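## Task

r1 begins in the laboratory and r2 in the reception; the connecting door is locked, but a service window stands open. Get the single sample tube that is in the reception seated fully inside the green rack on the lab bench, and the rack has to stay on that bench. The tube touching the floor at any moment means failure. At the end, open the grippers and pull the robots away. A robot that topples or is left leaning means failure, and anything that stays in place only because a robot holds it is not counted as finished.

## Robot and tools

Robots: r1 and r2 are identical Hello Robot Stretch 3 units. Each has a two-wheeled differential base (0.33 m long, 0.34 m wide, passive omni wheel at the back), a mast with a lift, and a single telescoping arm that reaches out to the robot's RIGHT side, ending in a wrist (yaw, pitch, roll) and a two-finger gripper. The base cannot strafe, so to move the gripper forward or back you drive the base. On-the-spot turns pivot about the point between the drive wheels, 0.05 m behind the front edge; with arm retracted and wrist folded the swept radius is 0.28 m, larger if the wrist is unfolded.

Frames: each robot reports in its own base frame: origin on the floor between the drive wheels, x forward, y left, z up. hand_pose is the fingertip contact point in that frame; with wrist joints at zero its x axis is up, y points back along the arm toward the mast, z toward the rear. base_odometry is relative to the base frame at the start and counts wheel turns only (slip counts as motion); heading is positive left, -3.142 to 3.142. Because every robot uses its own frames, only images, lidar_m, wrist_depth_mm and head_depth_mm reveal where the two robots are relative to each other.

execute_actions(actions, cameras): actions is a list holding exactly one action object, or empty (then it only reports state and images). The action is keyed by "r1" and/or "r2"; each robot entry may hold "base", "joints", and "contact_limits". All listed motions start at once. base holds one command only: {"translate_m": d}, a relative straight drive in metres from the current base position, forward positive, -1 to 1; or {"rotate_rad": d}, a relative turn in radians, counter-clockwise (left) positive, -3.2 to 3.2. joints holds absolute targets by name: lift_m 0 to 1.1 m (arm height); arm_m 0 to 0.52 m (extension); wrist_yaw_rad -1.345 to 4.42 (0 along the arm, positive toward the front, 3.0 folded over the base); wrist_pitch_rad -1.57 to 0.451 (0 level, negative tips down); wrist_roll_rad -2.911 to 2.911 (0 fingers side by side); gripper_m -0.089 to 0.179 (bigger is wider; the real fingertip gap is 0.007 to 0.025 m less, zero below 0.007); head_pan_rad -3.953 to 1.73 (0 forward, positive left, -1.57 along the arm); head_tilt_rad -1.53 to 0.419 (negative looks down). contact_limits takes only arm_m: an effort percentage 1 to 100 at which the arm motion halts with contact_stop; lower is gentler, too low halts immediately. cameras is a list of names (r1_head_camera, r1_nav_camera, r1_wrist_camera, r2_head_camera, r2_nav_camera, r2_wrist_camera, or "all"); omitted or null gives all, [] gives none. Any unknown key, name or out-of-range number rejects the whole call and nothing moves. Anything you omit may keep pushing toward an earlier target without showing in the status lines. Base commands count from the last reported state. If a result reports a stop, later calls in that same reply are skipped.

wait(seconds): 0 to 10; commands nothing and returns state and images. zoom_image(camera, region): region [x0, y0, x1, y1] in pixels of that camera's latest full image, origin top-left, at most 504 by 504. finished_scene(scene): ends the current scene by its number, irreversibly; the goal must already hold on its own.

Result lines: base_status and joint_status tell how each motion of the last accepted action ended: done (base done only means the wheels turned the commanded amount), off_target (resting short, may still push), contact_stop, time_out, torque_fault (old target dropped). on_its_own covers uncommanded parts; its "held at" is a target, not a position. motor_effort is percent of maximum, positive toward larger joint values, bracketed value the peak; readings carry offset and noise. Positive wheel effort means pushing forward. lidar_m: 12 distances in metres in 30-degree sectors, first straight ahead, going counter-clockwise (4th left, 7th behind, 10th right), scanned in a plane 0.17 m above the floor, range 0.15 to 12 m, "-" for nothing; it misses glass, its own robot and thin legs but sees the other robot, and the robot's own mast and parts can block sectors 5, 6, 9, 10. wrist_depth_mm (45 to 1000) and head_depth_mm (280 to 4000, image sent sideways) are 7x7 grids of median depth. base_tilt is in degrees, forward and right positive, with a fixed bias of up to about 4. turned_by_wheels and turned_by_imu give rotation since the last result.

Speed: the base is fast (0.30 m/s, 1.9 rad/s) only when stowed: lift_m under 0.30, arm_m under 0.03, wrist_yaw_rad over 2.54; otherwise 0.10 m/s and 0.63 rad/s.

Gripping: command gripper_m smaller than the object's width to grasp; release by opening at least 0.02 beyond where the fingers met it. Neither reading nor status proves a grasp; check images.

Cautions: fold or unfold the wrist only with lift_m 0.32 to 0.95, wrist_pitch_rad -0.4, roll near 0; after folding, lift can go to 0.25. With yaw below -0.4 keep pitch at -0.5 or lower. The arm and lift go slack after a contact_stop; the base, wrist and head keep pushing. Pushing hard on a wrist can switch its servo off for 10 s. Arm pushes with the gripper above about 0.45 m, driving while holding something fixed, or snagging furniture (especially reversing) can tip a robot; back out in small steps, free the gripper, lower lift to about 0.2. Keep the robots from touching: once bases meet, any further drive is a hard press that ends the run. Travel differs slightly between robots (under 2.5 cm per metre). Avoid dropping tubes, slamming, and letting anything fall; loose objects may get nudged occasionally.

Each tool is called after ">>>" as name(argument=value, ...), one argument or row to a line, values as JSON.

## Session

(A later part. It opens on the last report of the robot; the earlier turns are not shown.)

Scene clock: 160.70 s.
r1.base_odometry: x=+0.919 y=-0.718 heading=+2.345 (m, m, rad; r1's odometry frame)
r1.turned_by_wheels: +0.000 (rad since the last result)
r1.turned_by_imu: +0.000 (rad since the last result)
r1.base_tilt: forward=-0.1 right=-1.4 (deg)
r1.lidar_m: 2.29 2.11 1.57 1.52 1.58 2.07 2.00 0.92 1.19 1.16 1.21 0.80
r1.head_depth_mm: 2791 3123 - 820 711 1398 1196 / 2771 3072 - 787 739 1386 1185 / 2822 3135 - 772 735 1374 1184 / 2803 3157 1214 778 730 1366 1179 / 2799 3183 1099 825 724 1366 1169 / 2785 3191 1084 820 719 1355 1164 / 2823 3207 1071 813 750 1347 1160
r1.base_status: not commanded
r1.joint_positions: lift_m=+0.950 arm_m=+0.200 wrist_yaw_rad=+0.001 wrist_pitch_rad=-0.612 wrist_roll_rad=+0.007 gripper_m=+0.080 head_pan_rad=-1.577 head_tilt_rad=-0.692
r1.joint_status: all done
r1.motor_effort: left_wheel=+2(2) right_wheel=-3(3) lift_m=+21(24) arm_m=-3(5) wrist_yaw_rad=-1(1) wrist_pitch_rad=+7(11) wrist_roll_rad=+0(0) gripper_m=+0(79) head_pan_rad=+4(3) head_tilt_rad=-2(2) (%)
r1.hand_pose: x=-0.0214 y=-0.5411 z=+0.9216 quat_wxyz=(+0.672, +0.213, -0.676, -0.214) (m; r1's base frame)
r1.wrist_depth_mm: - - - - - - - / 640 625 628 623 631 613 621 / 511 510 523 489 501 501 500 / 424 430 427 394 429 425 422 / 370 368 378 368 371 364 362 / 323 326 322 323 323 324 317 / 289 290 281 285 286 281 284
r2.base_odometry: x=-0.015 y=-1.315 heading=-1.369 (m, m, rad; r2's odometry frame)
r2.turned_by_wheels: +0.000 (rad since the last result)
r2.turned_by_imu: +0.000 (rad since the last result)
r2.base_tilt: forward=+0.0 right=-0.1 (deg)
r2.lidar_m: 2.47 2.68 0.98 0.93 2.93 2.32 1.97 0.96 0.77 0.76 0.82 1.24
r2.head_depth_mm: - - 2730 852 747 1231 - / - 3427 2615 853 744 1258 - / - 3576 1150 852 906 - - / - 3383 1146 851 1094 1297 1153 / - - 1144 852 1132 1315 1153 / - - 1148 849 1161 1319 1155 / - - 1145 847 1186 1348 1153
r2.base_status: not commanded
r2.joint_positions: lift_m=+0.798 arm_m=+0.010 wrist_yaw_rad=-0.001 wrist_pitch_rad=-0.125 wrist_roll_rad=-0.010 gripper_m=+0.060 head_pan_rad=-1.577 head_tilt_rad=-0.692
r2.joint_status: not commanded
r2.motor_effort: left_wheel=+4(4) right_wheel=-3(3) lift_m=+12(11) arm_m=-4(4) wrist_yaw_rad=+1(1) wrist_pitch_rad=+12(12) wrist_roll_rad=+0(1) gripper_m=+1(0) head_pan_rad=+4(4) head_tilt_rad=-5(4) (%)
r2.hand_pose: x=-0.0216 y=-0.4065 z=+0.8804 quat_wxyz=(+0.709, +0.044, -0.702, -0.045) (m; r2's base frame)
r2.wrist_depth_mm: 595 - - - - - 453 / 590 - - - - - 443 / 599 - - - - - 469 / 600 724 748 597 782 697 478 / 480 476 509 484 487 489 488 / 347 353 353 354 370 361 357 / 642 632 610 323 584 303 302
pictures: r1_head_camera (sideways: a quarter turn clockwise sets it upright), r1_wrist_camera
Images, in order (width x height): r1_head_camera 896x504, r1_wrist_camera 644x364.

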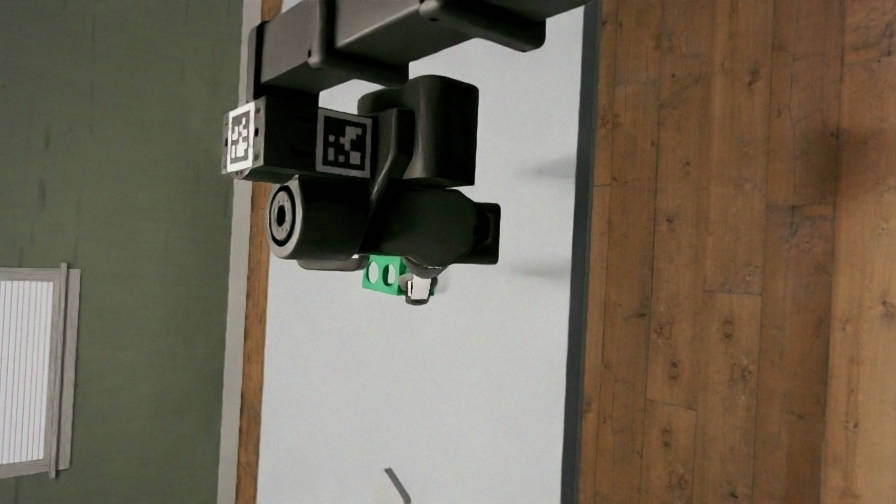

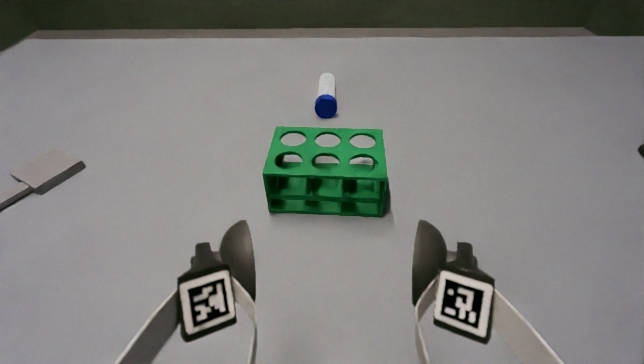

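>>> execute_actions(
  actions=[
    {"r1":{"joints":{"lift_m":1.08,"wrist_pitch_rad":-1.5,"wrist_roll_rad":2.9,"arm_m":0.5}}},
  ],
  cameras=["r1_head_camera","r1_wrist_camera"],
)

Scene clock: 164.73 s.
r1.base_odometry: x=+0.919 y=-0.718 heading=+2.345 (m, m, rad; r1's odometry frame)
r1.turned_by_wheels: +0.000 (rad since the last result)
r1.turned_by_imu: +0.000 (rad since the last result)
r1.base_tilt: forward=-0.1 right=-1.3 (deg)
r1.lidar_m: 2.30 2.12 1.56 1.52 1.58 2.06 2.00 0.92 1.19 1.16 1.21 0.80
r1.head_depth_mm: 2891 3133 1140 852 721 1389 1194 / 2850 3156 1132 846 738 1382 1186 / - 3252 1115 839 735 1375 1182 / 2757 3194 1102 830 729 1370 1175 / 2799 3178 1095 825 726 1359 1172 / 2802 3185 1084 820 720 1351 1167 / 2824 3189 1074 813 750 1354 1162
r1.base_status: not commanded
r1.joint_positions: lift_m=+1.080 arm_m=+0.500 wrist_yaw_rad=+0.001 wrist_pitch_rad=-1.491 wrist_roll_rad=+2.897 gripper_m=+0.080 head_pan_rad=-1.577 head_tilt_rad=-0.692
r1.joint_status: all done
r1.motor_effort: left_wheel=+2(2) right_wheel=-3(3) lift_m=+21(21) arm_m=+4(4) wrist_yaw_rad=+0(0) wrist_pitch_rad=-6(6) wrist_roll_rad=+2(3) gripper_m=+1(0) head_pan_rad=+4(4) head_tilt_rad=-3(3) (%)
r1.hand_pose: x=-0.0213 y=-0.6409 z=+0.9612 quat_wxyz=(-0.452, -0.418, -0.579, -0.535) (m; r1's base frame)
r1.wrist_depth_mm: 323 321 320 319 318 - - / 336 332 330 326 325 324 323 / 346 346 343 340 336 331 330 / 353 356 353 349 348 341 341 / 374 366 363 357 357 354 354 / 385 385 351 315 371 367 362 / 402 400 397 353 390 383 377
r2.base_odometry: x=-0.015 y=-1.315 heading=-1.369 (m, m, rad; r2's odometry frame)
r2.turned_by_wheels: +0.000 (rad since the last result)
r2.turned_by_imu: +0.000 (rad since the last result)
r2.base_tilt: forward=+0.0 right=+0.0 (deg)
r2.lidar_m: 2.47 2.68 0.97 0.92 2.93 2.32 1.98 0.96 0.77 0.76 0.82 1.24
r2.head_depth_mm: - - 2753 856 748 1226 - / - 3508 2618 857 743 1253 - / - 3642 1147 855 908 - - / - 3396 1152 854 1090 1293 1162 / - - 1143 851 1132 1317 1144 / - - 1142 854 1156 1322 1164 / - - 1142 848 1193 1348 1151
r2.base_status: not commanded
r2.joint_positions: lift_m=+0.798 arm_m=+0.010 wrist_yaw_rad=-0.001 wrist_pitch_rad=-0.125 wrist_roll_rad=-0.010 gripper_m=+0.060 head_pan_rad=-1.577 head_tilt_rad=-0.692
r2.joint_status: not commanded
r2.motor_effort: left_wheel=+4(2) right_wheel=-3(3) lift_m=+11(12) arm_m=-4(4) wrist_yaw_rad=+1(1) wrist_pitch_rad=+12(12) wrist_roll_rad=+0(0) gripper_m=+0(0) head_pan_rad=+4(4) head_tilt_rad=-5(5) (%)
r2.hand_pose: x=-0.0216 y=-0.4065 z=+0.8804 quat_wxyz=(+0.709, +0.044, -0.702, -0.045) (m; r2's base frame)
r2.wrist_depth_mm: 588 - - - - - 452 / 594 - - - - - 452 / 603 - - - - - 461 / 593 760 757 604 772 696 478 / 478 487 509 482 484 490 482 / 351 352 349 356 367 354 356 / 644 622 609 323 583 310 304
pictures: r1_head_camera (sideways: a quarter turn clockwise sets it upright), r1_wrist_camera
Images, in order (width x height): r1_head_camera 896x504, r1_wrist_camera 644x364.

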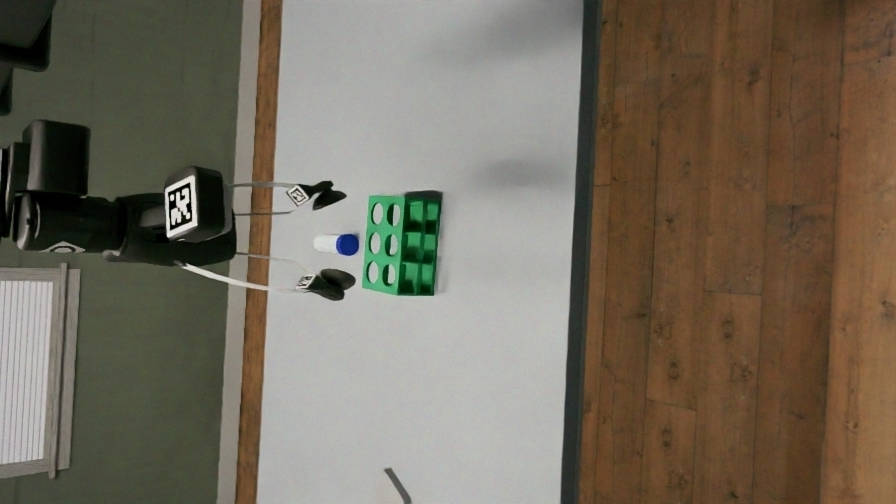

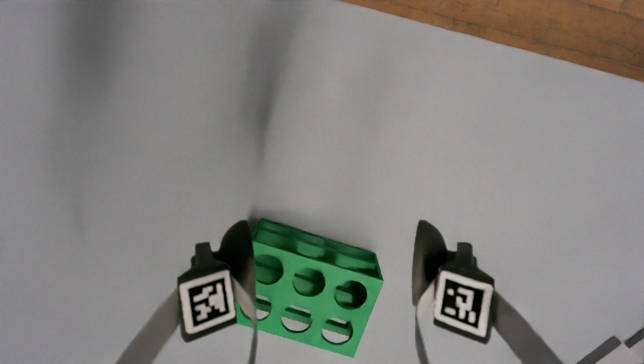

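>>> execute_actions(
  actions=[
    {"r1":{"base":{"rotate_rad":-0.6}}},
  ],
  cameras=[],
)

>>> execute_actions(
  actions=[
    {"r1":{"base":{"translate_m":0.25}}},
  ],
  cameras=[],
)

>>> execute_actions(
  actions=[
    {"r1":{"base":{"rotate_rad":0.6}}},
  ],
  cameras=[],
)

>>> execute_actions(
  actions=[
    {"r1":{"base":{"translate_m":-0.208},"joints":{"wrist_roll_rad":0,"head_tilt_rad":-0.85}}},
  ],
  cameras=["r1_head_camera","r1_wrist_camera"],
)

Scene clock: 167.37 s.
r1.base_odometry: x=+0.919 y=-0.718 heading=+1.746 (m, m, rad; r1's odometry frame)
r1.turned_by_wheels: -0.600 (rad since the last result)
r1.turned_by_imu: -0.586 (rad since the last result)
r1.base_tilt: forward=-0.1 right=-1.3 (deg)
r1.lidar_m: 0.79 2.29 2.29 1.60 1.52 1.55 2.05 2.00 0.92 1.22 1.16 1.18
r1.head_depth_mm: 2229 2360 2453 1101 1677 1392 1192 / 2423 2661 1129 948 1532 1381 1185 / - 2927 1119 893 1662 1382 1183 / 3216 3488 1059 831 1643 1375 1172 / 3141 3504 1095 827 1542 1358 1172 / 2985 3279 1083 817 721 1357 1170 / 2834 3154 1070 812 693 1351 1160
r1.base_status: done
r1.joint_positions: lift_m=+1.080 arm_m=+0.500 wrist_yaw_rad=+0.001 wrist_pitch_rad=-1.491 wrist_roll_rad=+2.897 gripper_m=+0.080 head_pan_rad=-1.577 head_tilt_rad=-0.692
r1.joint_status: not commanded
r1.motor_effort: left_wheel=+1(6) right_wheel=-3(7) lift_m=+21(21) arm_m=+3(3) wrist_yaw_rad=+0(0) wrist_pitch_rad=-5(5) wrist_roll_rad=+2(2) gripper_m=+0(1) head_pan_rad=+4(3) head_tilt_rad=-3(2) (%)
r1.hand_pose: x=-0.0213 y=-0.6409 z=+0.9612 quat_wxyz=(-0.452, -0.418, -0.579, -0.535) (m; r1's base frame)
r1.wrist_depth_mm: - - - - - - 978 / - - - - - 323 320 / - - - - 336 333 329 / - - 355 351 345 344 343 / 380 367 365 363 357 359 353 / 389 379 378 377 370 368 364 / 407 396 399 390 384 385 376
r2.base_odometry: x=-0.015 y=-1.315 heading=-1.369 (m, m, rad; r2's odometry frame)
r2.turned_by_wheels: +0.000 (rad since the last result)
r2.turned_by_imu: +0.000 (rad since the last result)
r2.base_tilt: forward=+0.0 right=-0.1 (deg)
r2.lidar_m: 2.47 2.67 0.97 0.92 2.93 2.32 1.97 0.96 0.77 0.76 0.82 1.25
r2.head_depth_mm: - - 2730 856 745 1228 - / - 3413 2576 856 745 1259 - / - 3635 1150 857 906 - - / - 3442 1149 851 1094 1296 1156 / - - 1147 848 1134 1322 1157 / - - 1140 851 1156 1324 1151 / - - 1136 848 1179 1350 1157
r2.base_status: not commanded
r2.joint_positions: lift_m=+0.798 arm_m=+0.010 wrist_yaw_rad=-0.001 wrist_pitch_rad=-0.125 wrist_roll_rad=-0.010 gripper_m=+0.060 head_pan_rad=-1.577 head_tilt_rad=-0.692
r2.joint_status: not commanded
r2.motor_effort: left_wheel=+4(4) right_wheel=-2(2) lift_m=+12(12) arm_m=-4(4) wrist_yaw_rad=+1(1) wrist_pitch_rad=+12(12) wrist_roll_rad=+0(0) gripper_m=+0(0) head_pan_rad=+4(4) head_tilt_rad=-5(5) (%)
r2.hand_pose: x=-0.0216 y=-0.4065 z=+0.8804 quat_wxyz=(+0.709, +0.044, -0.702, -0.045) (m; r2's base frame)
r2.wrist_depth_mm: 595 - - - - - 450 / 581 - - - - - 452 / 585 - - - - - 464 / 587 742 745 593 748 687 477 / 482 479 522 482 490 489 495 / 351 351 354 353 365 359 359 / 642 628 608 324 597 306 304
pictures: none
No camera images: the call's "cameras" was empty. Leave "cameras" out to get every camera's image.

Scene clock: 171.27 s.
r1.base_odometry: x=+0.875 y=-0.472 heading=+1.746 (m, m, rad; r1's odometry frame)
r1.turned_by_wheels: +0.000 (rad since the last result)
r1.turned_by_imu: +0.000 (rad since the last result)
r1.base_tilt: forward=-0.1 right=-1.3 (deg)
r1.lidar_m: 0.55 2.09 2.12 1.74 1.66 1.69 2.23 2.21 1.04 1.08 1.02 1.04
r1.head_depth_mm: 2462 2637 1141 853 1673 1392 1190 / 2691 2912 1123 844 1571 1381 1185 / - 3160 1119 838 732 1372 1182 / 3158 3440 1102 832 686 1370 1177 / 3032 3319 1093 800 663 1303 1171 / 2865 3210 1080 760 659 595 1168 / 2720 3001 1074 810 657 564 1165
r1.base_status: done
r1.joint_positions: lift_m=+1.080 arm_m=+0.500 wrist_yaw_rad=+0.001 wrist_pitch_rad=-1.491 wrist_roll_rad=+2.897 gripper_m=+0.080 head_pan_rad=-1.577 head_tilt_rad=-0.692
r1.joint_status: not commanded
r1.motor_effort: left_wheel=+2(5) right_wheel=-3(4) lift_m=+21(21) arm_m=+3(4) wrist_yaw_rad=-1(0) wrist_pitch_rad=-5(5) wrist_roll_rad=+2(2) gripper_m=+1(0) head_pan_rad=+3(3) head_tilt_rad=-3(2) (%)
r1.hand_pose: x=-0.0213 y=-0.6409 z=+0.9612 quat_wxyz=(-0.452, -0.418, -0.579, -0.535) (m; r1's base frame)
r1.wrist_depth_mm: - - 323 317 315 312 310 / - 334 331 328 322 325 317 / 347 344 339 337 334 330 329 / 358 356 356 353 346 317 317 / 371 372 363 361 357 295 298 / 388 384 376 378 371 364 363 / 405 402 396 392 387 382 379
r2.base_odometry: x=-0.015 y=-1.315 heading=-1.369 (m, m, rad; r2's odometry frame)
r2.turned_by_wheels: +0.000 (rad since the last result)
r2.turned_by_imu: +0.000 (rad since the last result)
r2.base_tilt: forward=+0.0 right=-0.1 (deg)
r2.lidar_m: 2.47 2.68 0.98 0.93 2.93 2.32 1.97 0.96 0.77 0.76 0.82 1.25
r2.head_depth_mm: - - 2735 852 743 1226 - / - 3391 2601 856 742 1253 - / - 3605 1148 854 908 - - / - 3458 1146 851 1095 1294 1154 / - - 1144 852 1122 1323 1156 / - - 1142 851 1154 1310 1158 / - - 1142 847 1183 1348 1149
r2.base_status: not commanded
r2.joint_positions: lift_m=+0.798 arm_m=+0.010 wrist_yaw_rad=-0.001 wrist_pitch_rad=-0.125 wrist_roll_rad=-0.010 gripper_m=+0.060 head_pan_rad=-1.577 head_tilt_rad=-0.692
r2.joint_status: not commanded
r2.motor_effort: left_wheel=+4(3) right_wheel=-3(3) lift_m=+12(11) arm_m=-4(4) wrist_yaw_rad=+1(1) wrist_pitch_rad=+12(12) wrist_roll_rad=-1(0) gripper_m=+0(0) head_pan_rad=+4(4) head_tilt_rad=-5(5) (%)
r2.hand_pose: x=-0.0216 y=-0.4065 z=+0.8804 quat_wxyz=(+0.709, +0.044, -0.702, -0.045) (m; r2's base frame)
r2.wrist_depth_mm: 596 - - - - - 446 / 606 - - - - - 454 / 593 - - - - - 459 / 587 732 760 595 772 705 481 / 469 474 516 487 491 494 494 / 349 353 359 356 366 360 360 / 640 643 615 325 582 306 305
pictures: none
No camera images: the call's "cameras" was empty. Leave "cameras" out to get every camera's image.

Scene clock: 173.17 s.
r1.base_odometry: x=+0.875 y=-0.472 heading=+2.346 (m, m, rad; r1's odometry frame)
r1.turned_by_wheels: +0.600 (rad since the last result)
r1.turned_by_imu: +0.587 (rad since the last result)
r1.base_tilt: forward=-0.1 right=-1.4 (deg)
r1.lidar_m: 2.09 2.17 1.71 1.65 1.72 2.28 2.21 1.04 1.05 1.02 0.57 0.55
r1.head_depth_mm: 2740 3001 1139 850 681 611 1191 / 2713 3029 1132 846 676 609 1184 / - 3062 1117 838 672 604 1180 / 2625 3092 1107 832 668 600 1174 / 2667 3037 1092 827 663 1273 1167 / 2643 3061 1083 817 661 1271 1165 / 2703 3057 1074 814 655 1266 1161
r1.base_status: done
r1.joint_positions: lift_m=+1.080 arm_m=+0.500 wrist_yaw_rad=+0.001 wrist_pitch_rad=-1.491 wrist_roll_rad=+2.897 gripper_m=+0.080 head_pan_rad=-1.577 head_tilt_rad=-0.692
r1.joint_status: not commanded
r1.motor_effort: left_wheel=-3(7) right_wheel=+2(6) lift_m=+22(21) arm_m=+4(4) wrist_yaw_rad=-1(0) wrist_pitch_rad=-5(5) wrist_roll_rad=+2(2) gripper_m=+0(0) head_pan_rad=+3(3) head_tilt_rad=-3(3) (%)
r1.hand_pose: x=-0.0213 y=-0.6409 z=+0.9612 quat_wxyz=(-0.452, -0.418, -0.579, -0.535) (m; r1's base frame)
r1.wrist_depth_mm: 320 319 321 318 317 312 308 / 281 301 327 329 324 322 317 / 326 290 341 336 336 330 327 / 359 359 354 351 345 342 341 / 374 365 365 364 357 350 350 / 384 377 379 376 373 364 366 / 398 400 400 388 385 384 376
r2.base_odometry: x=-0.015 y=-1.315 heading=-1.369 (m, m, rad; r2's odometry frame)
r2.turned_by_wheels: +0.000 (rad since the last result)
r2.turned_by_imu: +0.000 (rad since the last result)
r2.base_tilt: forward=+0.0 right=+0.0 (deg)
r2.lidar_m: 2.47 2.67 0.97 0.93 2.93 2.32 1.98 0.96 0.77 0.76 0.82 1.24
r2.head_depth_mm: - - 2785 856 741 1225 - / - 3414 2629 860 746 1257 - / - 3553 1152 853 908 - - / - 3369 1154 849 1096 1296 1157 / - - 1150 849 1121 1319 1147 / - - 1149 853 1157 1309 1152 / - - 1144 850 1187 1349 1153
r2.base_status: not commanded
r2.joint_positions: lift_m=+0.798 arm_m=+0.010 wrist_yaw_rad=-0.001 wrist_pitch_rad=-0.125 wrist_roll_rad=-0.010 gripper_m=+0.060 head_pan_rad=-1.577 head_tilt_rad=-0.692
r2.joint_status: not commanded
r2.motor_effort: left_wheel=+4(4) right_wheel=-3(3) lift_m=+11(12) arm_m=-4(4) wrist_yaw_rad=+1(1) wrist_pitch_rad=+12(12) wrist_roll_rad=+0(0) gripper_m=+1(0) head_pan_rad=+4(4) head_tilt_rad=-5(4) (%)
r2.hand_pose: x=-0.0216 y=-0.4065 z=+0.8804 quat_wxyz=(+0.709, +0.044, -0.702, -0.045) (m; r2's base frame)
r2.wrist_depth_mm: 596 - - - - - 457 / 592 - - - - - 451 / 578 - - - - - 462 / 593 727 740 601 773 683 487 / 471 473 516 480 488 491 488 / 352 350 348 354 361 357 356 / 648 626 614 326 583 310 306
pictures: none
No camera images: the call's "cameras" was empty. Leave "cameras" out to get every camera's image.

Scene clock: 176.20 s.
r1.base_odometry: x=+1.021 y=-0.620 heading=+2.345 (m, m, rad; r1's odometry frame)
r1.turned_by_wheels: +0.000 (rad since the last result)
r1.turned_by_imu: +0.001 (rad since the last result)
r1.base_tilt: forward=-0.1 right=-1.3 (deg)
r1.lidar_m: 2.30 2.31 1.71 1.65 1.72 2.06 1.99 0.85 1.05 1.02 1.06 0.72
r1.head_depth_mm: 2754 2826 880 717 632 1292 1138 / 2765 2794 871 713 630 1286 1134 / 2765 2845 867 708 625 1281 1126 / 2823 2823 861 705 622 1278 1122 / 2767 1918 855 698 619 1273 1120 / 2795 1082 849 694 629 1265 1117 / 2823 1077 845 692 627 1258 1113
r1.base_status: done
r1.joint_positions: lift_m=+1.080 arm_m=+0.500 wrist_yaw_rad=+0.001 wrist_pitch_rad=-1.494 wrist_roll_rad=+0.004 gripper_m=+0.080 head_pan_rad=-1.577 head_tilt_rad=-0.839
r1.joint_status: all done
r1.motor_effort: left_wheel=-3(7) right_wheel=+2(3) lift_m=+22(21) arm_m=+3(4) wrist_yaw_rad=+0(1) wrist_pitch_rad=-4(5) wrist_roll_rad=-3(4) gripper_m=+0(1) head_pan_rad=+4(4) head_tilt_rad=-4(15) (%)
r1.hand_pose: x=-0.0216 y=-0.6404 z=+0.9613 quat_wxyz=(+0.518, +0.479, -0.519, -0.482) (m; r1's base frame)
r1.wrist_depth_mm: 344 341 340 343 343 341 338 / 347 348 343 342 342 343 343 / 351 347 348 346 349 344 346 / 353 355 355 349 349 353 349 / 360 358 354 298 352 352 354 / 362 362 360 331 326 355 355 / 364 365 362 364 361 365 358
r2.base_odometry: x=-0.015 y=-1.315 heading=-1.369 (m, m, rad; r2's odometry frame)
r2.turned_by_wheels: +0.000 (rad since the last result)
r2.turned_by_imu: +0.000 (rad since the last result)
r2.base_tilt: forward=+0.0 right=+0.0 (deg)
r2.lidar_m: 2.47 2.67 0.97 0.93 2.93 2.32 1.98 0.96 0.77 0.76 0.82 1.25
r2.head_depth_mm: - - 2752 861 744 1234 - / - 3428 2640 855 744 1262 - / 3110 3639 1147 853 903 - - / - 3412 1144 852 1104 1282 1151 / - - 1145 848 1129 1306 1153 / - - 1142 850 1162 1316 1148 / - - 1139 847 1186 1349 1155
r2.base_status: not commanded
r2.joint_positions: lift_m=+0.798 arm_m=+0.010 wrist_yaw_rad=-0.001 wrist_pitch_rad=-0.125 wrist_roll_rad=-0.010 gripper_m=+0.060 head_pan_rad=-1.577 head_tilt_rad=-0.692
r2.joint_status: not commanded
r2.motor_effort: left_wheel=+3(3) right_wheel=-3(3) lift_m=+11(11) arm_m=-4(4) wrist_yaw_rad=+1(1) wrist_pitch_rad=+12(12) wrist_roll_rad=+0(0) gripper_m=+0(0) head_pan_rad=+4(4) head_tilt_rad=-5(4) (%)
r2.hand_pose: x=-0.0216 y=-0.4065 z=+0.8804 quat_wxyz=(+0.709, +0.044, -0.702, -0.045) (m; r2's base frame)
r2.wrist_depth_mm: 590 - - - - - 457 / 590 - - - - - 448 / 595 - - - - - 460 / 593 745 773 606 764 699 476 / 470 481 511 480 492 486 496 / 350 351 352 351 364 355 363 / 644 628 615 329 578 308 302
pictures: r1_head_camera (sideways: a quarter turn clockwise sets it upright), r1_wrist_camera
Images, in order (width x height): r1_head_camera 896x504, r1_wrist_camera 644x364.

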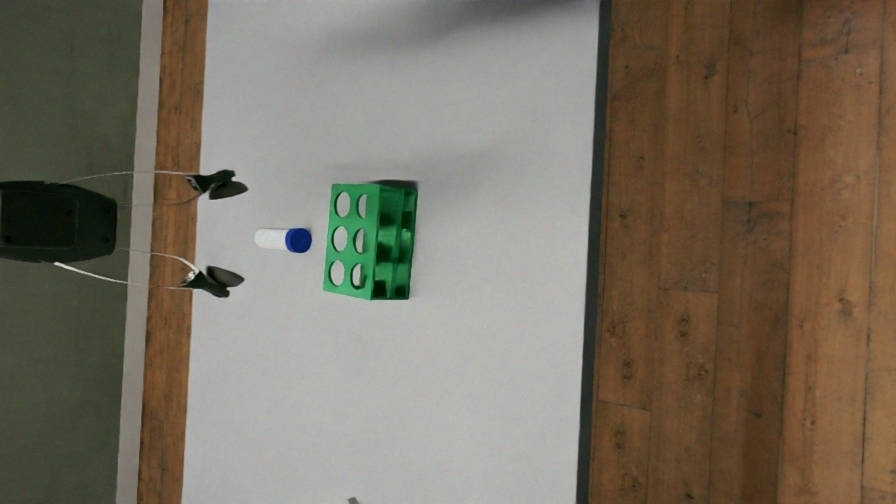

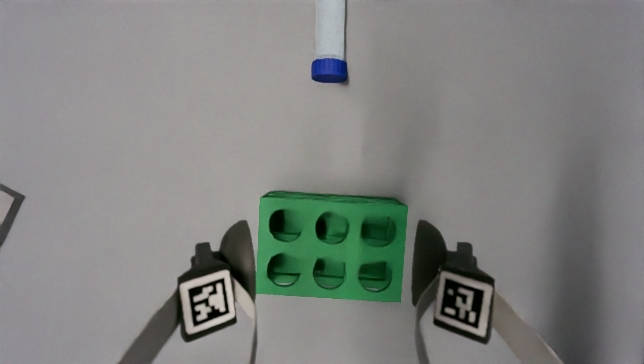

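>>> execute_actions(
  actions=[
    {"r1":{"base":{"rotate_rad":-0.6}}},
  ],
  cameras=[],
)

>>> execute_actions(
  actions=[
    {"r1":{"base":{"translate_m":0.28}}},
  ],
  cameras=[],
)

>>> execute_actions(
  actions=[
    {"r1":{"base":{"rotate_rad":0.6}}},
  ],
  cameras=[],
)

>>> execute_actions(
  actions=[
    {"r1":{"base":{"translate_m":-0.23},"joints":{"wrist_roll_rad":2.9,"wrist_pitch_rad":-1.4,"lift_m":1.0,"arm_m":0.52}}},
  ],
  cameras=["r1_head_camera","r1_wrist_camera"],
)

Scene clock: 178.63 s.
r1.base_odometry: x=+1.021 y=-0.620 heading=+1.746 (m, m, rad; r1's odometry frame)
r1.turned_by_wheels: -0.600 (rad since the last result)
r1.turned_by_imu: -0.587 (rad since the last result)
r1.base_tilt: forward=-0.1 right=-1.3 (deg)
r1.lidar_m: 0.71 2.30 2.32 1.75 1.66 1.69 2.11 2.00 0.85 1.07 1.02 1.04
r1.head_depth_mm: 2238 2396 879 1105 1427 1290 1134 / 2514 2579 874 773 1489 1293 1131 / 2805 1144 868 726 1480 1280 1127 / 3281 1130 857 704 1441 1273 1127 / 3110 1101 855 698 1374 1266 1119 / 2940 1085 846 695 615 1268 1120 / 2781 1079 842 691 586 1257 1109
r1.base_status: done
r1.joint_positions: lift_m=+1.080 arm_m=+0.500 wrist_yaw_rad=+0.001 wrist_pitch_rad=-1.494 wrist_roll_rad=+0.004 gripper_m=+0.080 head_pan_rad=-1.577 head_tilt_rad=-0.839
r1.joint_status: not commanded
r1.motor_effort: left_wheel=+2(6) right_wheel=-3(7) lift_m=+22(21) arm_m=+4(3) wrist_yaw_rad=+0(0) wrist_pitch_rad=-4(4) wrist_roll_rad=-3(3) gripper_m=+0(1) head_pan_rad=+3(4) head_tilt_rad=-3(3) (%)
r1.hand_pose: x=-0.0216 y=-0.6403 z=+0.9613 quat_wxyz=(+0.518, +0.480, -0.519, -0.482) (m; r1's base frame)
r1.wrist_depth_mm: 342 342 342 326 341 337 339 / 346 348 342 343 341 339 341 / 350 350 346 344 344 347 348 / 355 353 353 352 350 348 347 / 360 357 355 353 356 353 352 / 356 361 356 358 359 354 - / 349 363 362 362 359 - -
r2.base_odometry: x=-0.015 y=-1.315 heading=-1.369 (m, m, rad; r2's odometry frame)
r2.turned_by_wheels: +0.000 (rad since the last result)
r2.turned_by_imu: +0.000 (rad since the last result)
r2.base_tilt: forward=+0.0 right=-0.1 (deg)
r2.lidar_m: 2.46 2.67 0.97 0.93 2.93 2.32 1.98 0.96 0.77 0.76 0.82 1.25
r2.head_depth_mm: - - 2741 858 744 1223 - / - 3419 2578 855 744 1256 - / - 3622 1147 850 904 - - / - 3411 1154 851 1099 1287 1155 / - - 1145 854 1130 1324 1147 / - - 1143 847 1157 1314 1149 / - - 1139 847 1184 1338 1153
r2.base_status: not commanded
r2.joint_positions: lift_m=+0.798 arm_m=+0.010 wrist_yaw_rad=-0.001 wrist_pitch_rad=-0.125 wrist_roll_rad=-0.010 gripper_m=+0.060 head_pan_rad=-1.577 head_tilt_rad=-0.692
r2.joint_status: not commanded
r2.motor_effort: left_wheel=+4(3) right_wheel=-3(3) lift_m=+11(12) arm_m=-4(4) wrist_yaw_rad=+1(1) wrist_pitch_rad=+12(12) wrist_roll_rad=+0(0) gripper_m=+1(0) head_pan_rad=+4(4) head_tilt_rad=-5(5) (%)
r2.hand_pose: x=-0.0216 y=-0.4065 z=+0.8804 quat_wxyz=(+0.709, +0.044, -0.702, -0.045) (m; r2's base frame)
r2.wrist_depth_mm: 601 - - - - - 453 / 602 - - - - - 449 / 596 - - - - - 463 / 597 760 752 602 757 691 479 / 474 479 530 484 494 487 498 / 350 354 351 357 368 354 356 / 662 625 607 327 586 307 304
pictures: none
No camera images: the call's "cameras" was empty. Leave "cameras" out to get every camera's image.

Scene clock: 182.77 s.
r1.base_odometry: x=+0.972 y=-0.345 heading=+1.746 (m, m, rad; r1's odometry frame)
r1.turned_by_wheels: +0.000 (rad since the last result)
r1.turned_by_imu: -0.001 (rad since the last result)
r1.base_tilt: forward=-0.2 right=-1.3 (deg)
r1.lidar_m: 0.44 2.07 2.12 1.91 1.81 1.85 2.36 2.24 1.02 0.91 0.86 0.88
r1.head_depth_mm: 2522 1144 875 717 1400 1295 1139 / 2780 1128 871 710 616 1285 1134 / 3138 1144 868 708 597 1257 1132 / 3181 1990 861 674 592 546 1120 / 2965 2748 854 660 592 523 1121 / 2810 2702 846 693 588 510 1081 / 2643 2679 840 691 584 508 472
r1.base_status: done
r1.joint_positions: lift_m=+1.080 arm_m=+0.500 wrist_yaw_rad=+0.001 wrist_pitch_rad=-1.494 wrist_roll_rad=+0.004 gripper_m=+0.080 head_pan_rad=-1.577 head_tilt_rad=-0.839
r1.joint_status: not commanded
r1.motor_effort: left_wheel=+2(5) right_wheel=-3(4) lift_m=+21(22) arm_m=+2(3) wrist_yaw_rad=+1(0) wrist_pitch_rad=-4(4) wrist_roll_rad=-3(3) gripper_m=+0(0) head_pan_rad=+4(4) head_tilt_rad=-3(4) (%)
r1.hand_pose: x=-0.0216 y=-0.6403 z=+0.9613 quat_wxyz=(+0.518, +0.480, -0.519, -0.482) (m; r1's base frame)
r1.wrist_depth_mm: 343 343 340 343 340 338 335 / 345 349 341 345 344 343 342 / 347 348 348 348 347 346 346 / 355 351 355 351 349 349 348 / 359 355 355 353 353 353 351 / 361 364 353 358 359 355 359 / 363 363 308 335 356 362 360
r2.base_odometry: x=-0.015 y=-1.315 heading=-1.369 (m, m, rad; r2's odometry frame)
r2.turned_by_wheels: +0.000 (rad since the last result)
r2.turned_by_imu: +0.000 (rad since the last result)
r2.base_tilt: forward=+0.0 right=-0.1 (deg)
r2.lidar_m: 2.46 2.67 0.97 0.93 2.93 2.32 1.97 0.97 0.77 0.76 0.82 1.25
r2.head_depth_mm: - 3926 2720 857 745 1229 - / - 3450 2609 857 745 1249 - / 3124 3737 1154 854 903 - - / - 3402 1148 851 1098 1297 1154 / - - 1144 849 1122 1314 1153 / - - 1146 846 1157 1314 1156 / - - 1151 846 1188 1341 1160
r2.base_status: not commanded
r2.joint_positions: lift_m=+0.798 arm_m=+0.010 wrist_yaw_rad=-0.001 wrist_pitch_rad=-0.125 wrist_roll_rad=-0.010 gripper_m=+0.060 head_pan_rad=-1.577 head_tilt_rad=-0.692
r2.joint_status: not commanded
r2.motor_effort: left_wheel=+4(3) right_wheel=-3(2) lift_m=+11(12) arm_m=-4(4) wrist_yaw_rad=+1(1) wrist_pitch_rad=+12(12) wrist_roll_rad=-1(1) gripper_m=+0(0) head_pan_rad=+4(4) head_tilt_rad=-4(5) (%)
r2.hand_pose: x=-0.0216 y=-0.4065 z=+0.8804 quat_wxyz=(+0.709, +0.044, -0.702, -0.045) (m; r2's base frame)
r2.wrist_depth_mm: 593 - - - - - 454 / 588 - - - - - 450 / 590 - - - - - 464 / 596 755 739 607 774 700 484 / 473 482 509 478 479 485 500 / 351 351 351 351 371 358 361 / 654 621 626 326 583 308 307
pictures: none
No camera images: the call's "cameras" was empty. Leave "cameras" out to get every camera's image.

Scene clock: 184.67 s.
r1.base_odometry: x=+0.972 y=-0.345 heading=+2.346 (m, m, rad; r1's odometry frame)
r1.turned_by_wheels: +0.600 (rad since the last result)
r1.turned_by_imu: +0.587 (rad since the last result)
r1.base_tilt: forward=-0.1 right=-1.3 (deg)
r1.lidar_m: 2.07 2.14 1.87 1.81 1.88 2.31 1.02 1.21 0.90 0.86 0.90 0.44
r1.head_depth_mm: 2603 2820 881 657 603 522 1120 / 2630 2816 871 711 600 519 1113 / 2626 2841 868 709 597 517 1109 / 2701 2819 864 704 594 514 1127 / 2647 2735 854 682 591 512 1121 / 2670 2715 850 693 588 510 1114 / 2665 2674 844 690 585 508 1112
r1.base_status: done
r1.joint_positions: lift_m=+1.080 arm_m=+0.500 wrist_yaw_rad=+0.001 wrist_pitch_rad=-1.494 wrist_roll_rad=+0.004 gripper_m=+0.080 head_pan_rad=-1.577 head_tilt_rad=-0.839
r1.joint_status: not commanded
r1.motor_effort: left_wheel=-3(6) right_wheel=+2(7) lift_m=+21(21) arm_m=+4(3) wrist_yaw_rad=+0(0) wrist_pitch_rad=-4(3) wrist_roll_rad=-3(3) gripper_m=+1(0) head_pan_rad=+4(3) head_tilt_rad=-5(4) (%)
r1.hand_pose: x=-0.0216 y=-0.6403 z=+0.9613 quat_wxyz=(+0.518, +0.480, -0.519, -0.482) (m; r1's base frame)
r1.wrist_depth_mm: 345 345 342 340 341 340 338 / 348 346 345 343 342 344 343 / 350 351 350 349 349 345 344 / 355 354 349 351 350 346 346 / 357 358 355 355 354 351 350 / 362 362 360 359 357 352 355 / 365 365 351 363 362 359 359
r2.base_odometry: x=-0.015 y=-1.315 heading=-1.369 (m, m, rad; r2's odometry frame)
r2.turned_by_wheels: +0.000 (rad since the last result)
r2.turned_by_imu: +0.000 (rad since the last result)
r2.base_tilt: forward=+0.0 right=-0.1 (deg)
r2.lidar_m: 2.46 2.66 0.98 0.93 2.93 2.32 1.98 0.97 0.77 0.76 0.82 1.25
r2.head_depth_mm: - 3859 2769 855 746 1242 - / - 3405 2581 857 744 1256 - / - 3594 1149 851 907 - - / - 3387 1150 850 1104 1297 1154 / - - 1144 853 1127 1320 1144 / - - 1150 850 1159 1310 1155 / - - 1139 850 1190 1333 1155
r2.base_status: not commanded
r2.joint_positions: lift_m=+0.798 arm_m=+0.010 wrist_yaw_rad=-0.001 wrist_pitch_rad=-0.125 wrist_roll_rad=-0.010 gripper_m=+0.060 head_pan_rad=-1.577 head_tilt_rad=-0.692
r2.joint_status: not commanded
r2.motor_effort: left_wheel=+3(3) right_wheel=-3(3) lift_m=+11(11) arm_m=-4(4) wrist_yaw_rad=+1(1) wrist_pitch_rad=+12(12) wrist_roll_rad=-1(1) gripper_m=+1(0) head_pan_rad=+4(4) head_tilt_rad=-5(5) (%)
r2.hand_pose: x=-0.0216 y=-0.4065 z=+0.8804 quat_wxyz=(+0.709, +0.044, -0.702, -0.045) (m; r2's base frame)
r2.wrist_depth_mm: 583 - - - - - 455 / 590 - - - - - 455 / 592 - - - - - 457 / 595 745 753 601 786 679 482 / 474 472 517 481 486 499 492 / 350 350 355 351 366 358 362 / 647 624 613 323 584 307 304
pictures: none
No camera images: the call's "cameras" was empty. Leave "cameras" out to get every camera's image.

Scene clock: 187.90 s.
r1.base_odometry: x=+1.133 y=-0.509 heading=+2.345 (m, m, rad; r1's odometry frame)
r1.turned_by_wheels: +0.000 (rad since the last result)
r1.turned_by_imu: +0.001 (rad since the last result)
r1.base_tilt: forward=-0.1 right=-1.3 (deg)
r1.lidar_m: 2.29 2.36 1.87 1.81 1.89 2.07 0.80 0.80 0.89 0.86 0.90 0.64
r1.head_depth_mm: - 2819 880 714 604 521 1118 / 2657 2787 874 711 599 519 1116 / 2680 2661 867 680 598 517 1111 / 2590 2639 857 644 595 516 1104 / 2640 2727 853 699 591 513 1118 / 2649 2687 847 694 588 511 1117 / 2657 2661 839 689 586 509 1112
r1.base_status: done
r1.joint_positions: lift_m=+1.000 arm_m=+0.519 wrist_yaw_rad=+0.001 wrist_pitch_rad=-1.400 wrist_roll_rad=+2.896 gripper_m=+0.080 head_pan_rad=-1.577 head_tilt_rad=-0.839
r1.joint_status: all done
r1.motor_effort: left_wheel=-3(6) right_wheel=+3(3) lift_m=+18(18) arm_m=+3(4) wrist_yaw_rad=+0(0) wrist_pitch_rad=+0(3) wrist_roll_rad=+3(2) gripper_m=+0(0) head_pan_rad=+4(4) head_tilt_rad=-3(3) (%)
r1.hand_pose: x=-0.0213 y=-0.6835 z=+0.8822 quat_wxyz=(-0.470, -0.397, -0.603, -0.508) (m; r1's base frame)
r1.wrist_depth_mm: 245 241 238 236 232 229 225 / 253 252 249 244 241 238 235 / 269 264 260 253 253 249 246 / 283 278 273 264 266 261 260 / 298 295 285 283 275 273 270 / 313 310 300 297 294 285 282 / 335 324 323 314 311 306 300
r2.base_odometry: x=-0.015 y=-1.315 heading=-1.369 (m, m, rad; r2's odometry frame)
r2.turned_by_wheels: +0.000 (rad since the last result)
r2.turned_by_imu: +0.000 (rad since the last result)
r2.base_tilt: forward=+0.0 right=+0.0 (deg)
r2.lidar_m: 2.47 2.67 0.97 0.93 2.93 2.32 1.98 0.96 0.77 0.76 0.82 1.24
r2.head_depth_mm: - 3966 2777 858 747 1223 - / - 3202 2582 857 747 1256 - / 3155 3608 1162 853 902 - - / - 3405 1150 852 1098 1292 1158 / - - 1139 850 1127 1318 1160 / - - 1142 851 1161 1315 1149 / - - 1140 847 1180 1344 1153
r2.base_status: not commanded
r2.joint_positions: lift_m=+0.798 arm_m=+0.010 wrist_yaw_rad=-0.001 wrist_pitch_rad=-0.125 wrist_roll_rad=-0.010 gripper_m=+0.060 head_pan_rad=-1.577 head_tilt_rad=-0.692
r2.joint_status: not commanded
r2.motor_effort: left_wheel=+3(4) right_wheel=-3(3) lift_m=+11(11) arm_m=-4(4) wrist_yaw_rad=+1(1) wrist_pitch_rad=+12(12) wrist_roll_rad=+0(0) gripper_m=-1(0) head_pan_rad=+4(4) head_tilt_rad=-5(4) (%)
r2.hand_pose: x=-0.0216 y=-0.4065 z=+0.8804 quat_wxyz=(+0.709, +0.044, -0.702, -0.045) (m; r2's base frame)
r2.wrist_depth_mm: 577 - - - - - 456 / 597 - - - - - 449 / 590 - - - - - 460 / 595 747 767 607 773 696 482 / 478 477 510 484 494 493 498 / 350 350 345 351 370 358 359 / 648 628 626 326 582 307 305
pictures: r1_head_camera (sideways: a quarter turn clockwise sets it upright), r1_wrist_camera
Images, in order (width x height): r1_head_camera 896x504, r1_wrist_camera 644x364.

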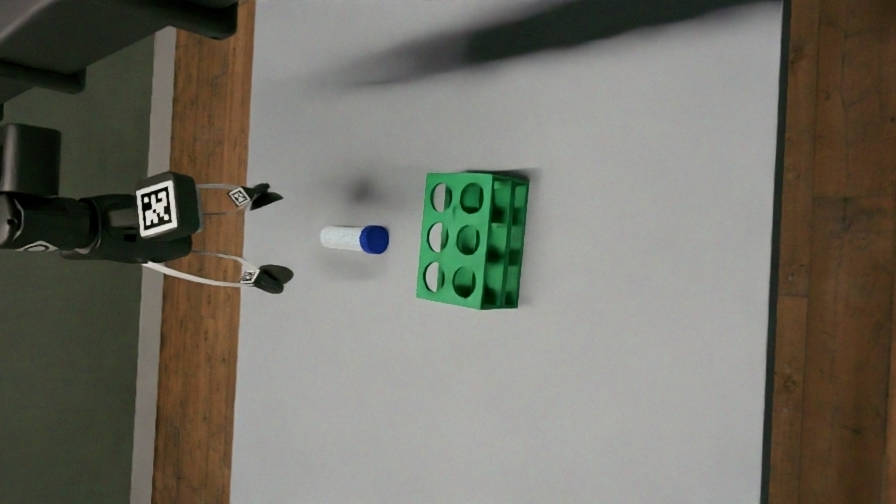

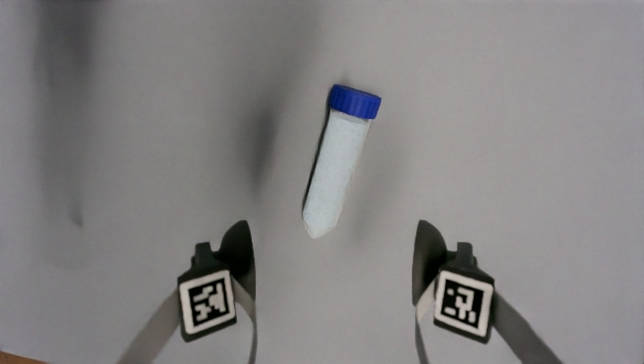

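>>> execute_actions(
  actions=[
    {"r1":{"joints":{"wrist_pitch_rad":-1.5,"lift_m":0.94,"arm_m":0.43}}},
  ],
  cameras=["r1_head_camera","r1_wrist_camera"],
)

Scene clock: 189.97 s.
r1.base_odometry: x=+1.133 y=-0.509 heading=+2.345 (m, m, rad; r1's odometry frame)
r1.turned_by_wheels: +0.000 (rad since the last result)
r1.turned_by_imu: +0.000 (rad since the last result)
r1.base_tilt: forward=-0.1 right=-1.3 (deg)
r1.lidar_m: 2.30 2.37 1.87 1.81 1.89 2.08 0.80 0.80 0.89 0.86 0.90 0.65
r1.head_depth_mm: 2536 - - 696 602 523 1115 / - 2692 873 712 599 519 1113 / - 2615 855 681 597 517 1111 / 2609 2757 831 642 595 515 1106 / 2636 2725 855 697 592 514 1114 / 2680 2711 851 696 589 511 1116 / 2648 2684 843 693 586 507 1113
r1.base_status: not commanded
r1.joint_positions: lift_m=+0.940 arm_m=+0.430 wrist_yaw_rad=+0.001 wrist_pitch_rad=-1.490 wrist_roll_rad=+2.896 gripper_m=+0.080 head_pan_rad=-1.577 head_tilt_rad=-0.839
r1.joint_status: all done
r1.motor_effort: left_wheel=-3(3) right_wheel=+3(3) lift_m=+18(18) arm_m=-3(2) wrist_yaw_rad=+0(0) wrist_pitch_rad=-6(4) wrist_roll_rad=+2(3) gripper_m=+0(0) head_pan_rad=+3(3) head_tilt_rad=-4(3) (%)
r1.hand_pose: x=-0.0213 y=-0.5718 z=+0.8215 quat_wxyz=(-0.452, -0.417, -0.580, -0.535) (m; r1's base frame)
r1.wrist_depth_mm: 193 191 161 182 158 131 184 / 200 198 196 138 138 163 190 / 206 204 203 201 199 194 196 / 214 211 210 208 206 204 202 / 220 219 218 216 212 212 210 / 231 228 225 221 221 218 217 / 238 238 235 227 232 229 225
r2.base_odometry: x=-0.015 y=-1.315 heading=-1.369 (m, m, rad; r2's odometry frame)
r2.turned_by_wheels: +0.000 (rad since the last result)
r2.turned_by_imu: +0.000 (rad since the last result)
r2.base_tilt: forward=+0.0 right=-0.1 (deg)
r2.lidar_m: 2.46 2.67 0.98 0.93 2.93 2.32 1.98 0.96 0.77 0.76 0.82 1.25
r2.head_depth_mm: - 3939 2738 853 747 1236 - / - 3206 2600 857 741 1266 - / 3132 3691 1150 855 907 - - / - 3362 1151 853 1097 1297 1152 / - - 1146 849 1127 1314 1153 / - - 1138 851 1156 1313 1157 / - - 1151 848 1180 1353 1151
r2.base_status: not commanded
r2.joint_positions: lift_m=+0.798 arm_m=+0.010 wrist_yaw_rad=-0.001 wrist_pitch_rad=-0.125 wrist_roll_rad=-0.010 gripper_m=+0.060 head_pan_rad=-1.577 head_tilt_rad=-0.692
r2.joint_status: not commanded
r2.motor_effort: left_wheel=+4(4) right_wheel=-3(3) lift_m=+11(12) arm_m=-4(4) wrist_yaw_rad=+1(1) wrist_pitch_rad=+12(12) wrist_roll_rad=+0(0) gripper_m=+0(0) head_pan_rad=+4(4) head_tilt_rad=-5(5) (%)
r2.hand_pose: x=-0.0216 y=-0.4065 z=+0.8804 quat_wxyz=(+0.709, +0.044, -0.702, -0.045) (m; r2's base frame)
r2.wrist_depth_mm: 591 - - - - - 449 / 587 - - - - - 448 / 598 - - - - - 467 / 586 740 747 604 776 698 485 / 471 475 518 482 490 489 497 / 348 352 356 353 365 356 360 / 646 630 623 327 586 309 301
pictures: r1_head_camera (sideways: a quarter turn clockwise sets it upright), r1_wrist_camera
Images, in order (width x height): r1_head_camera 896x504, r1_wrist_camera 644x364.

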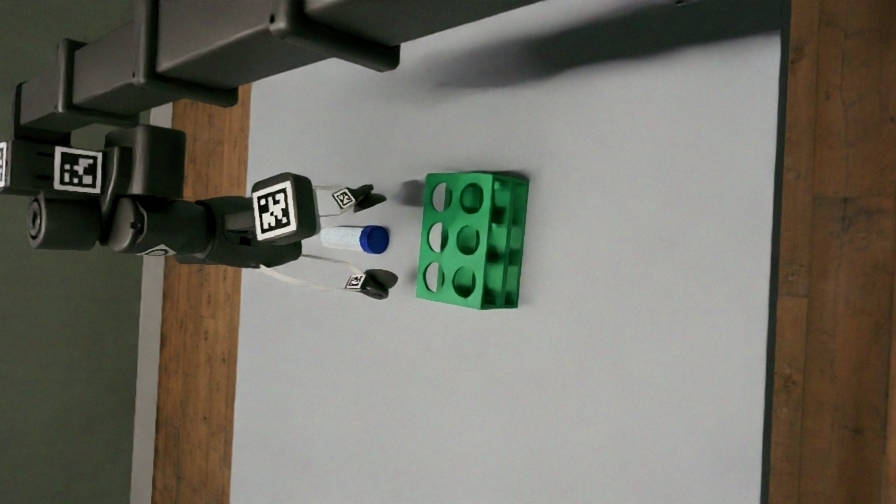

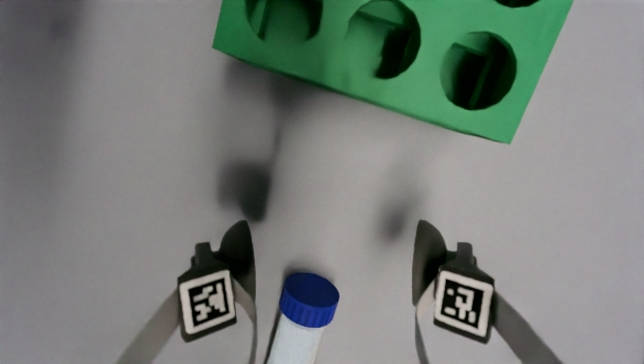

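>>> execute_actions(
  actions=[
    {"r1":{"joints":{"arm_m":0.475}}},
  ],
  cameras=[],
)

>>> execute_actions(
  actions=[
    {"r1":{"joints":{"lift_m":0.905}}},
  ],
  cameras=["r1_head_camera","r1_wrist_camera"],
)

Scene clock: 191.67 s.
r1.base_odometry: x=+1.133 y=-0.509 heading=+2.345 (m, m, rad; r1's odometry frame)
r1.turned_by_wheels: +0.000 (rad since the last result)
r1.turned_by_imu: +0.000 (rad since the last result)
r1.base_tilt: forward=-0.2 right=-1.3 (deg)
r1.lidar_m: 2.29 2.36 1.87 1.81 1.89 2.07 0.80 0.80 0.89 0.86 0.90 0.64
r1.head_depth_mm: 2559 - - 698 603 522 1120 / - 2697 873 711 600 520 1117 / - 2707 855 681 597 518 1105 / 2585 2748 860 644 595 515 1102 / 2664 2728 853 698 592 513 1119 / 2663 2718 850 694 588 510 1117 / 2677 2672 843 692 586 508 1114
r1.base_status: not commanded
r1.joint_positions: lift_m=+0.940 arm_m=+0.475 wrist_yaw_rad=+0.001 wrist_pitch_rad=-1.490 wrist_roll_rad=+2.896 gripper_m=+0.080 head_pan_rad=-1.577 head_tilt_rad=-0.839
r1.joint_status: all done
r1.motor_effort: left_wheel=-3(3) right_wheel=+3(3) lift_m=+18(17) arm_m=+3(6) wrist_yaw_rad=+0(1) wrist_pitch_rad=-6(6) wrist_roll_rad=+2(2) gripper_m=+0(0) head_pan_rad=+3(4) head_tilt_rad=-4(3) (%)
r1.hand_pose: x=-0.0213 y=-0.6161 z=+0.8215 quat_wxyz=(-0.452, -0.417, -0.580, -0.535) (m; r1's base frame)
r1.wrist_depth_mm: 193 192 190 188 182 157 184 / 200 198 196 195 193 191 189 / 206 205 203 201 198 197 196 / 214 211 210 208 206 204 202 / 220 219 216 199 212 211 209 / 230 227 223 205 222 218 216 / 240 238 235 228 230 228 226
r2.base_odometry: x=-0.015 y=-1.315 heading=-1.369 (m, m, rad; r2's odometry frame)
r2.turned_by_wheels: +0.000 (rad since the last result)
r2.turned_by_imu: +0.000 (rad since the last result)
r2.base_tilt: forward=+0.0 right=+0.0 (deg)
r2.lidar_m: 2.46 2.67 0.98 0.93 2.93 2.33 1.98 0.96 0.77 0.76 0.82 1.25
r2.head_depth_mm: - 3877 2774 856 748 1235 - / - 3188 2649 854 743 1256 - / 3099 3636 1147 855 908 - - / - 3436 1148 851 1098 1293 1156 / - - 1141 848 1125 1300 1158 / - - 1143 848 1150 1315 1153 / - - 1137 848 1187 1343 1155
r2.base_status: not commanded
r2.joint_positions: lift_m=+0.798 arm_m=+0.010 wrist_yaw_rad=-0.001 wrist_pitch_rad=-0.125 wrist_roll_rad=-0.010 gripper_m=+0.060 head_pan_rad=-1.577 head_tilt_rad=-0.692
r2.joint_status: not commanded
r2.motor_effort: left_wheel=+4(3) right_wheel=-3(3) lift_m=+12(11) arm_m=-4(4) wrist_yaw_rad=+1(1) wrist_pitch_rad=+12(12) wrist_roll_rad=+0(0) gripper_m=+0(0) head_pan_rad=+4(4) head_tilt_rad=-4(5) (%)
r2.hand_pose: x=-0.0216 y=-0.4065 z=+0.8804 quat_wxyz=(+0.709, +0.044, -0.702, -0.045) (m; r2's base frame)
r2.wrist_depth_mm: 590 - - - - - 457 / 592 - - - - - 449 / 593 - - - - - 467 / 597 736 739 606 757 692 482 / 470 473 514 476 498 492 501 / 349 346 352 354 368 355 359 / 655 628 608 324 589 309 305
pictures: none
No camera images: the call's "cameras" was empty. Leave "cameras" out to get every camera's image.

Scene clock: 192.80 s.
r1.base_odometry: x=+1.133 y=-0.509 heading=+2.345 (m, m, rad; r1's odometry frame)
r1.turned_by_wheels: +0.000 (rad since the last result)
r1.turned_by_imu: +0.000 (rad since the last result)
r1.base_tilt: forward=-0.1 right=-1.3 (deg)
r1.lidar_m: 2.30 2.36 1.87 1.81 1.89 2.08 0.80 0.80 0.89 0.86 0.90 0.65
r1.head_depth_mm: 2615 2834 - - 588 526 1120 / 2522 - 847 711 601 519 1113 / 2538 2572 862 681 597 517 1109 / 2596 2793 832 645 596 515 1103 / 2646 2724 855 696 591 513 1120 / 2646 2719 847 694 589 511 1112 / 2664 2669 842 691 586 508 1109
r1.base_status: not commanded
r1.joint_positions: lift_m=+0.905 arm_m=+0.475 wrist_yaw_rad=+0.001 wrist_pitch_rad=-1.490 wrist_roll_rad=+2.896 gripper_m=+0.080 head_pan_rad=-1.577 head_tilt_rad=-0.839
r1.joint_status: all done
r1.motor_effort: left_wheel=-3(3) right_wheel=+3(3) lift_m=+17(17) arm_m=+3(3) wrist_yaw_rad=+0(0) wrist_pitch_rad=-6(6) wrist_roll_rad=+2(2) gripper_m=+0(0) head_pan_rad=+3(4) head_tilt_rad=-4(4) (%)
r1.hand_pose: x=-0.0213 y=-0.6161 z=+0.7865 quat_wxyz=(-0.452, -0.417, -0.580, -0.535) (m; r1's base frame)
r1.wrist_depth_mm: 160 158 158 156 154 149 152 / 165 164 162 161 160 158 157 / 171 169 168 166 165 164 162 / 177 176 174 171 171 169 167 / 184 182 179 175 176 174 173 / 190 189 185 155 183 181 180 / 198 198 194 165 191 189 186
r2.base_odometry: x=-0.015 y=-1.315 heading=-1.369 (m, m, rad; r2's odometry frame)
r2.turned_by_wheels: +0.000 (rad since the last result)
r2.turned_by_imu: +0.000 (rad since the last result)
r2.base_tilt: forward=+0.0 right=+0.0 (deg)
r2.lidar_m: 2.47 2.67 0.98 0.93 2.94 2.32 1.98 0.96 0.77 0.76 0.82 1.24
r2.head_depth_mm: - 3814 2754 853 746 1231 - / - 3212 2568 855 743 1257 - / 3144 3719 1147 857 904 - - / - 3348 1141 854 1097 1301 1151 / - - 1132 848 1129 1311 1153 / - - 1137 851 1160 1315 1155 / - - 1138 850 1185 1347 1155
r2.base_status: not commanded
r2.joint_positions: lift_m=+0.798 arm_m=+0.010 wrist_yaw_rad=-0.001 wrist_pitch_rad=-0.125 wrist_roll_rad=-0.010 gripper_m=+0.060 head_pan_rad=-1.577 head_tilt_rad=-0.692
r2.joint_status: not commanded
r2.motor_effort: left_wheel=+3(4) right_wheel=-3(3) lift_m=+12(11) arm_m=-4(4) wrist_yaw_rad=+1(1) wrist_pitch_rad=+12(12) wrist_roll_rad=+0(1) gripper_m=+0(0) head_pan_rad=+4(4) head_tilt_rad=-5(5) (%)
r2.hand_pose: x=-0.0216 y=-0.4065 z=+0.8804 quat_wxyz=(+0.709, +0.044, -0.702, -0.045) (m; r2's base frame)
r2.wrist_depth_mm: 582 - - - - - 448 / 592 - - - - - 448 / 591 - - - - - 464 / 596 747 750 605 766 701 478 / 473 472 520 482 489 486 495 / 350 353 356 352 362 357 359 / 638 628 613 327 583 312 305
pictures: r1_head_camera (sideways: a quarter turn clockwise sets it upright), r1_wrist_camera
Images, in order (width x height): r1_head_camera 896x504, r1_wrist_camera 644x364.

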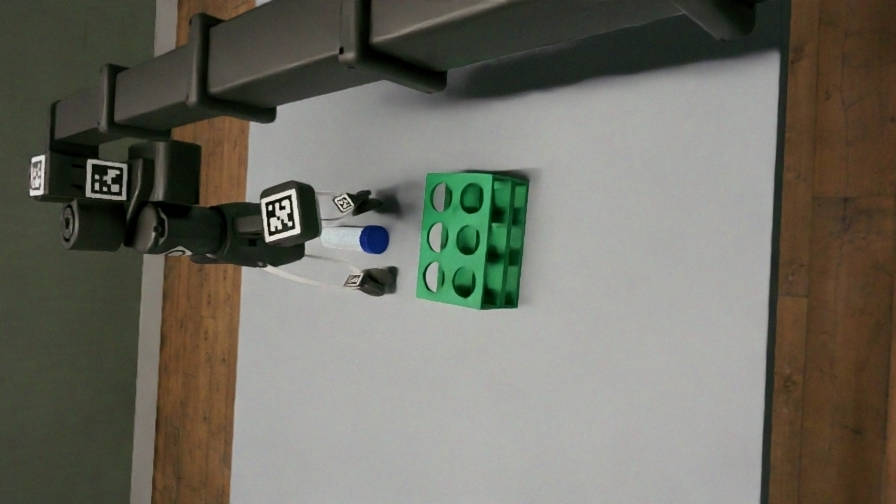

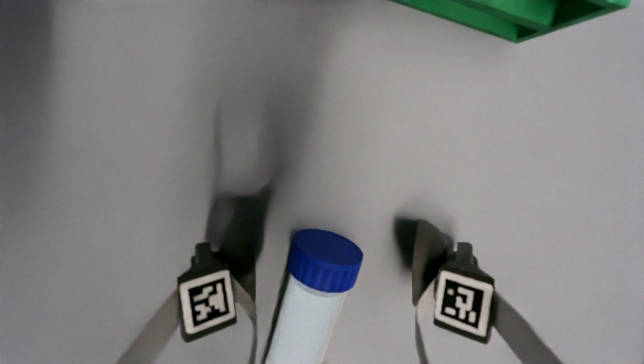

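>>> execute_actions(
  actions=[
    {"r1":{"joints":{"arm_m":0.487,"lift_m":0.9}}},
  ],
  cameras=[],
)

>>> execute_actions(
  actions=[
    {"r1":{"joints":{"gripper_m":-0.005}}},
  ],
  cameras=[],
)

>>> execute_actions(
  actions=[
    {"r1":{"joints":{"lift_m":1.05}}},
  ],
  cameras=[],
)

>>> execute_actions(
  actions=[
    {"r1":{"joints":{"wrist_roll_rad":0}}},
  ],
  cameras=[],
)

>>> execute_actions(
  actions=[
    {"r1":{"joints":{"wrist_pitch_rad":0.1,"arm_m":0.0,"head_tilt_rad":-1.1}}},
  ],
  cameras=[],
)

>>> execute_actions(
  actions=[
    {"r1":{"joints":{"lift_m":0.87}}},
  ],
  cameras=["r1_head_camera","r1_wrist_camera"],
)

Scene clock: 194.10 s.
r1.base_odometry: x=+1.133 y=-0.509 heading=+2.345 (m, m, rad; r1's odometry frame)
r1.turned_by_wheels: +0.000 (rad since the last result)
r1.turned_by_imu: +0.000 (rad since the last result)
r1.base_tilt: forward=-0.1 right=-1.4 (deg)
r1.lidar_m: 2.29 2.36 1.87 1.81 1.89 2.08 0.80 0.80 0.89 0.86 0.90 0.65
r1.head_depth_mm: 2619 2863 - - 589 521 1119 / 2514 - 847 710 600 520 1115 / 2524 2589 867 681 597 517 1109 / 2581 2726 834 640 595 515 1104 / 2642 2713 854 697 591 513 1114 / 2650 2688 847 696 588 511 1116 / 2662 2682 842 691 585 508 1112
r1.base_status: not commanded
r1.joint_positions: lift_m=+0.903 arm_m=+0.487 wrist_yaw_rad=+0.001 wrist_pitch_rad=-1.527 wrist_roll_rad=+2.896 gripper_m=+0.080 head_pan_rad=-1.577 head_tilt_rad=-0.839
r1.joint_status: lift_m contact_stop (moved -0.002 of -0.005); the others done
r1.on_its_own: lift_m is slack since a contact_stop, until your next command for it
r1.motor_effort: left_wheel=-3(3) right_wheel=+3(3) lift_m=+18(22) arm_m=+5(4) wrist_yaw_rad=+0(0) wrist_pitch_rad=+16(16) wrist_roll_rad=+2(2) gripper_m=-1(2) head_pan_rad=+4(4) head_tilt_rad=-4(3) (%)
r1.hand_pose: x=-0.0213 y=-0.6183 z=+0.7845 quat_wxyz=(-0.444, -0.426, -0.569, -0.545) (m; r1's base frame)
r1.wrist_depth_mm: 161 160 159 158 157 152 156 / 165 165 164 163 161 161 159 / 170 170 167 166 166 165 164 / 175 174 173 172 171 169 168 / 181 179 177 174 175 174 174 / 185 184 183 154 181 180 179 / 192 192 189 162 187 187 183
r2.base_odometry: x=-0.015 y=-1.315 heading=-1.369 (m, m, rad; r2's odometry frame)
r2.turned_by_wheels: +0.000 (rad since the last result)
r2.turned_by_imu: +0.000 (rad since the last result)
r2.base_tilt: forward=+0.0 right=-0.1 (deg)
r2.lidar_m: 2.46 2.67 0.98 0.93 2.92 2.31 1.98 0.96 0.77 0.76 0.82 1.24
r2.head_depth_mm: - 3922 2768 859 744 1228 - / - 3183 2595 853 745 1261 - / 3131 3658 1153 856 906 - - / - 3401 1149 851 1094 1296 1157 / - - 1147 852 1126 1322 1149 / - - 1139 848 1157 1318 1158 / - - 1142 846 1197 1348 1164
r2.base_status: not commanded
r2.joint_positions: lift_m=+0.798 arm_m=+0.010 wrist_yaw_rad=-0.001 wrist_pitch_rad=-0.125 wrist_roll_rad=-0.010 gripper_m=+0.060 head_pan_rad=-1.577 head_tilt_rad=-0.692
r2.joint_status: not commanded
r2.motor_effort: left_wheel=+4(3) right_wheel=-2(3) lift_m=+11(11) arm_m=-4(4) wrist_yaw_rad=+1(1) wrist_pitch_rad=+12(12) wrist_roll_rad=+0(1) gripper_m=+0(1) head_pan_rad=+4(4) head_tilt_rad=-5(5) (%)
r2.hand_pose: x=-0.0216 y=-0.4065 z=+0.8804 quat_wxyz=(+0.709, +0.044, -0.702, -0.045) (m; r2's base frame)
r2.wrist_depth_mm: 592 - - - - - 455 / 592 - - - - - 445 / 597 - - - - - 466 / 591 731 748 595 782 701 481 / 476 475 513 484 497 499 490 / 350 349 351 352 367 354 362 / 643 632 602 329 580 308 307
pictures: none
No camera images: the call's "cameras" was empty. Leave "cameras" out to get every camera's image.

not run: a stop came earlier in this reply.

not run: a stop came earlier in this reply.

not run: a stop came earlier in this reply.

not run: a stop came earlier in this reply.

not run: a stop came earlier in this reply.


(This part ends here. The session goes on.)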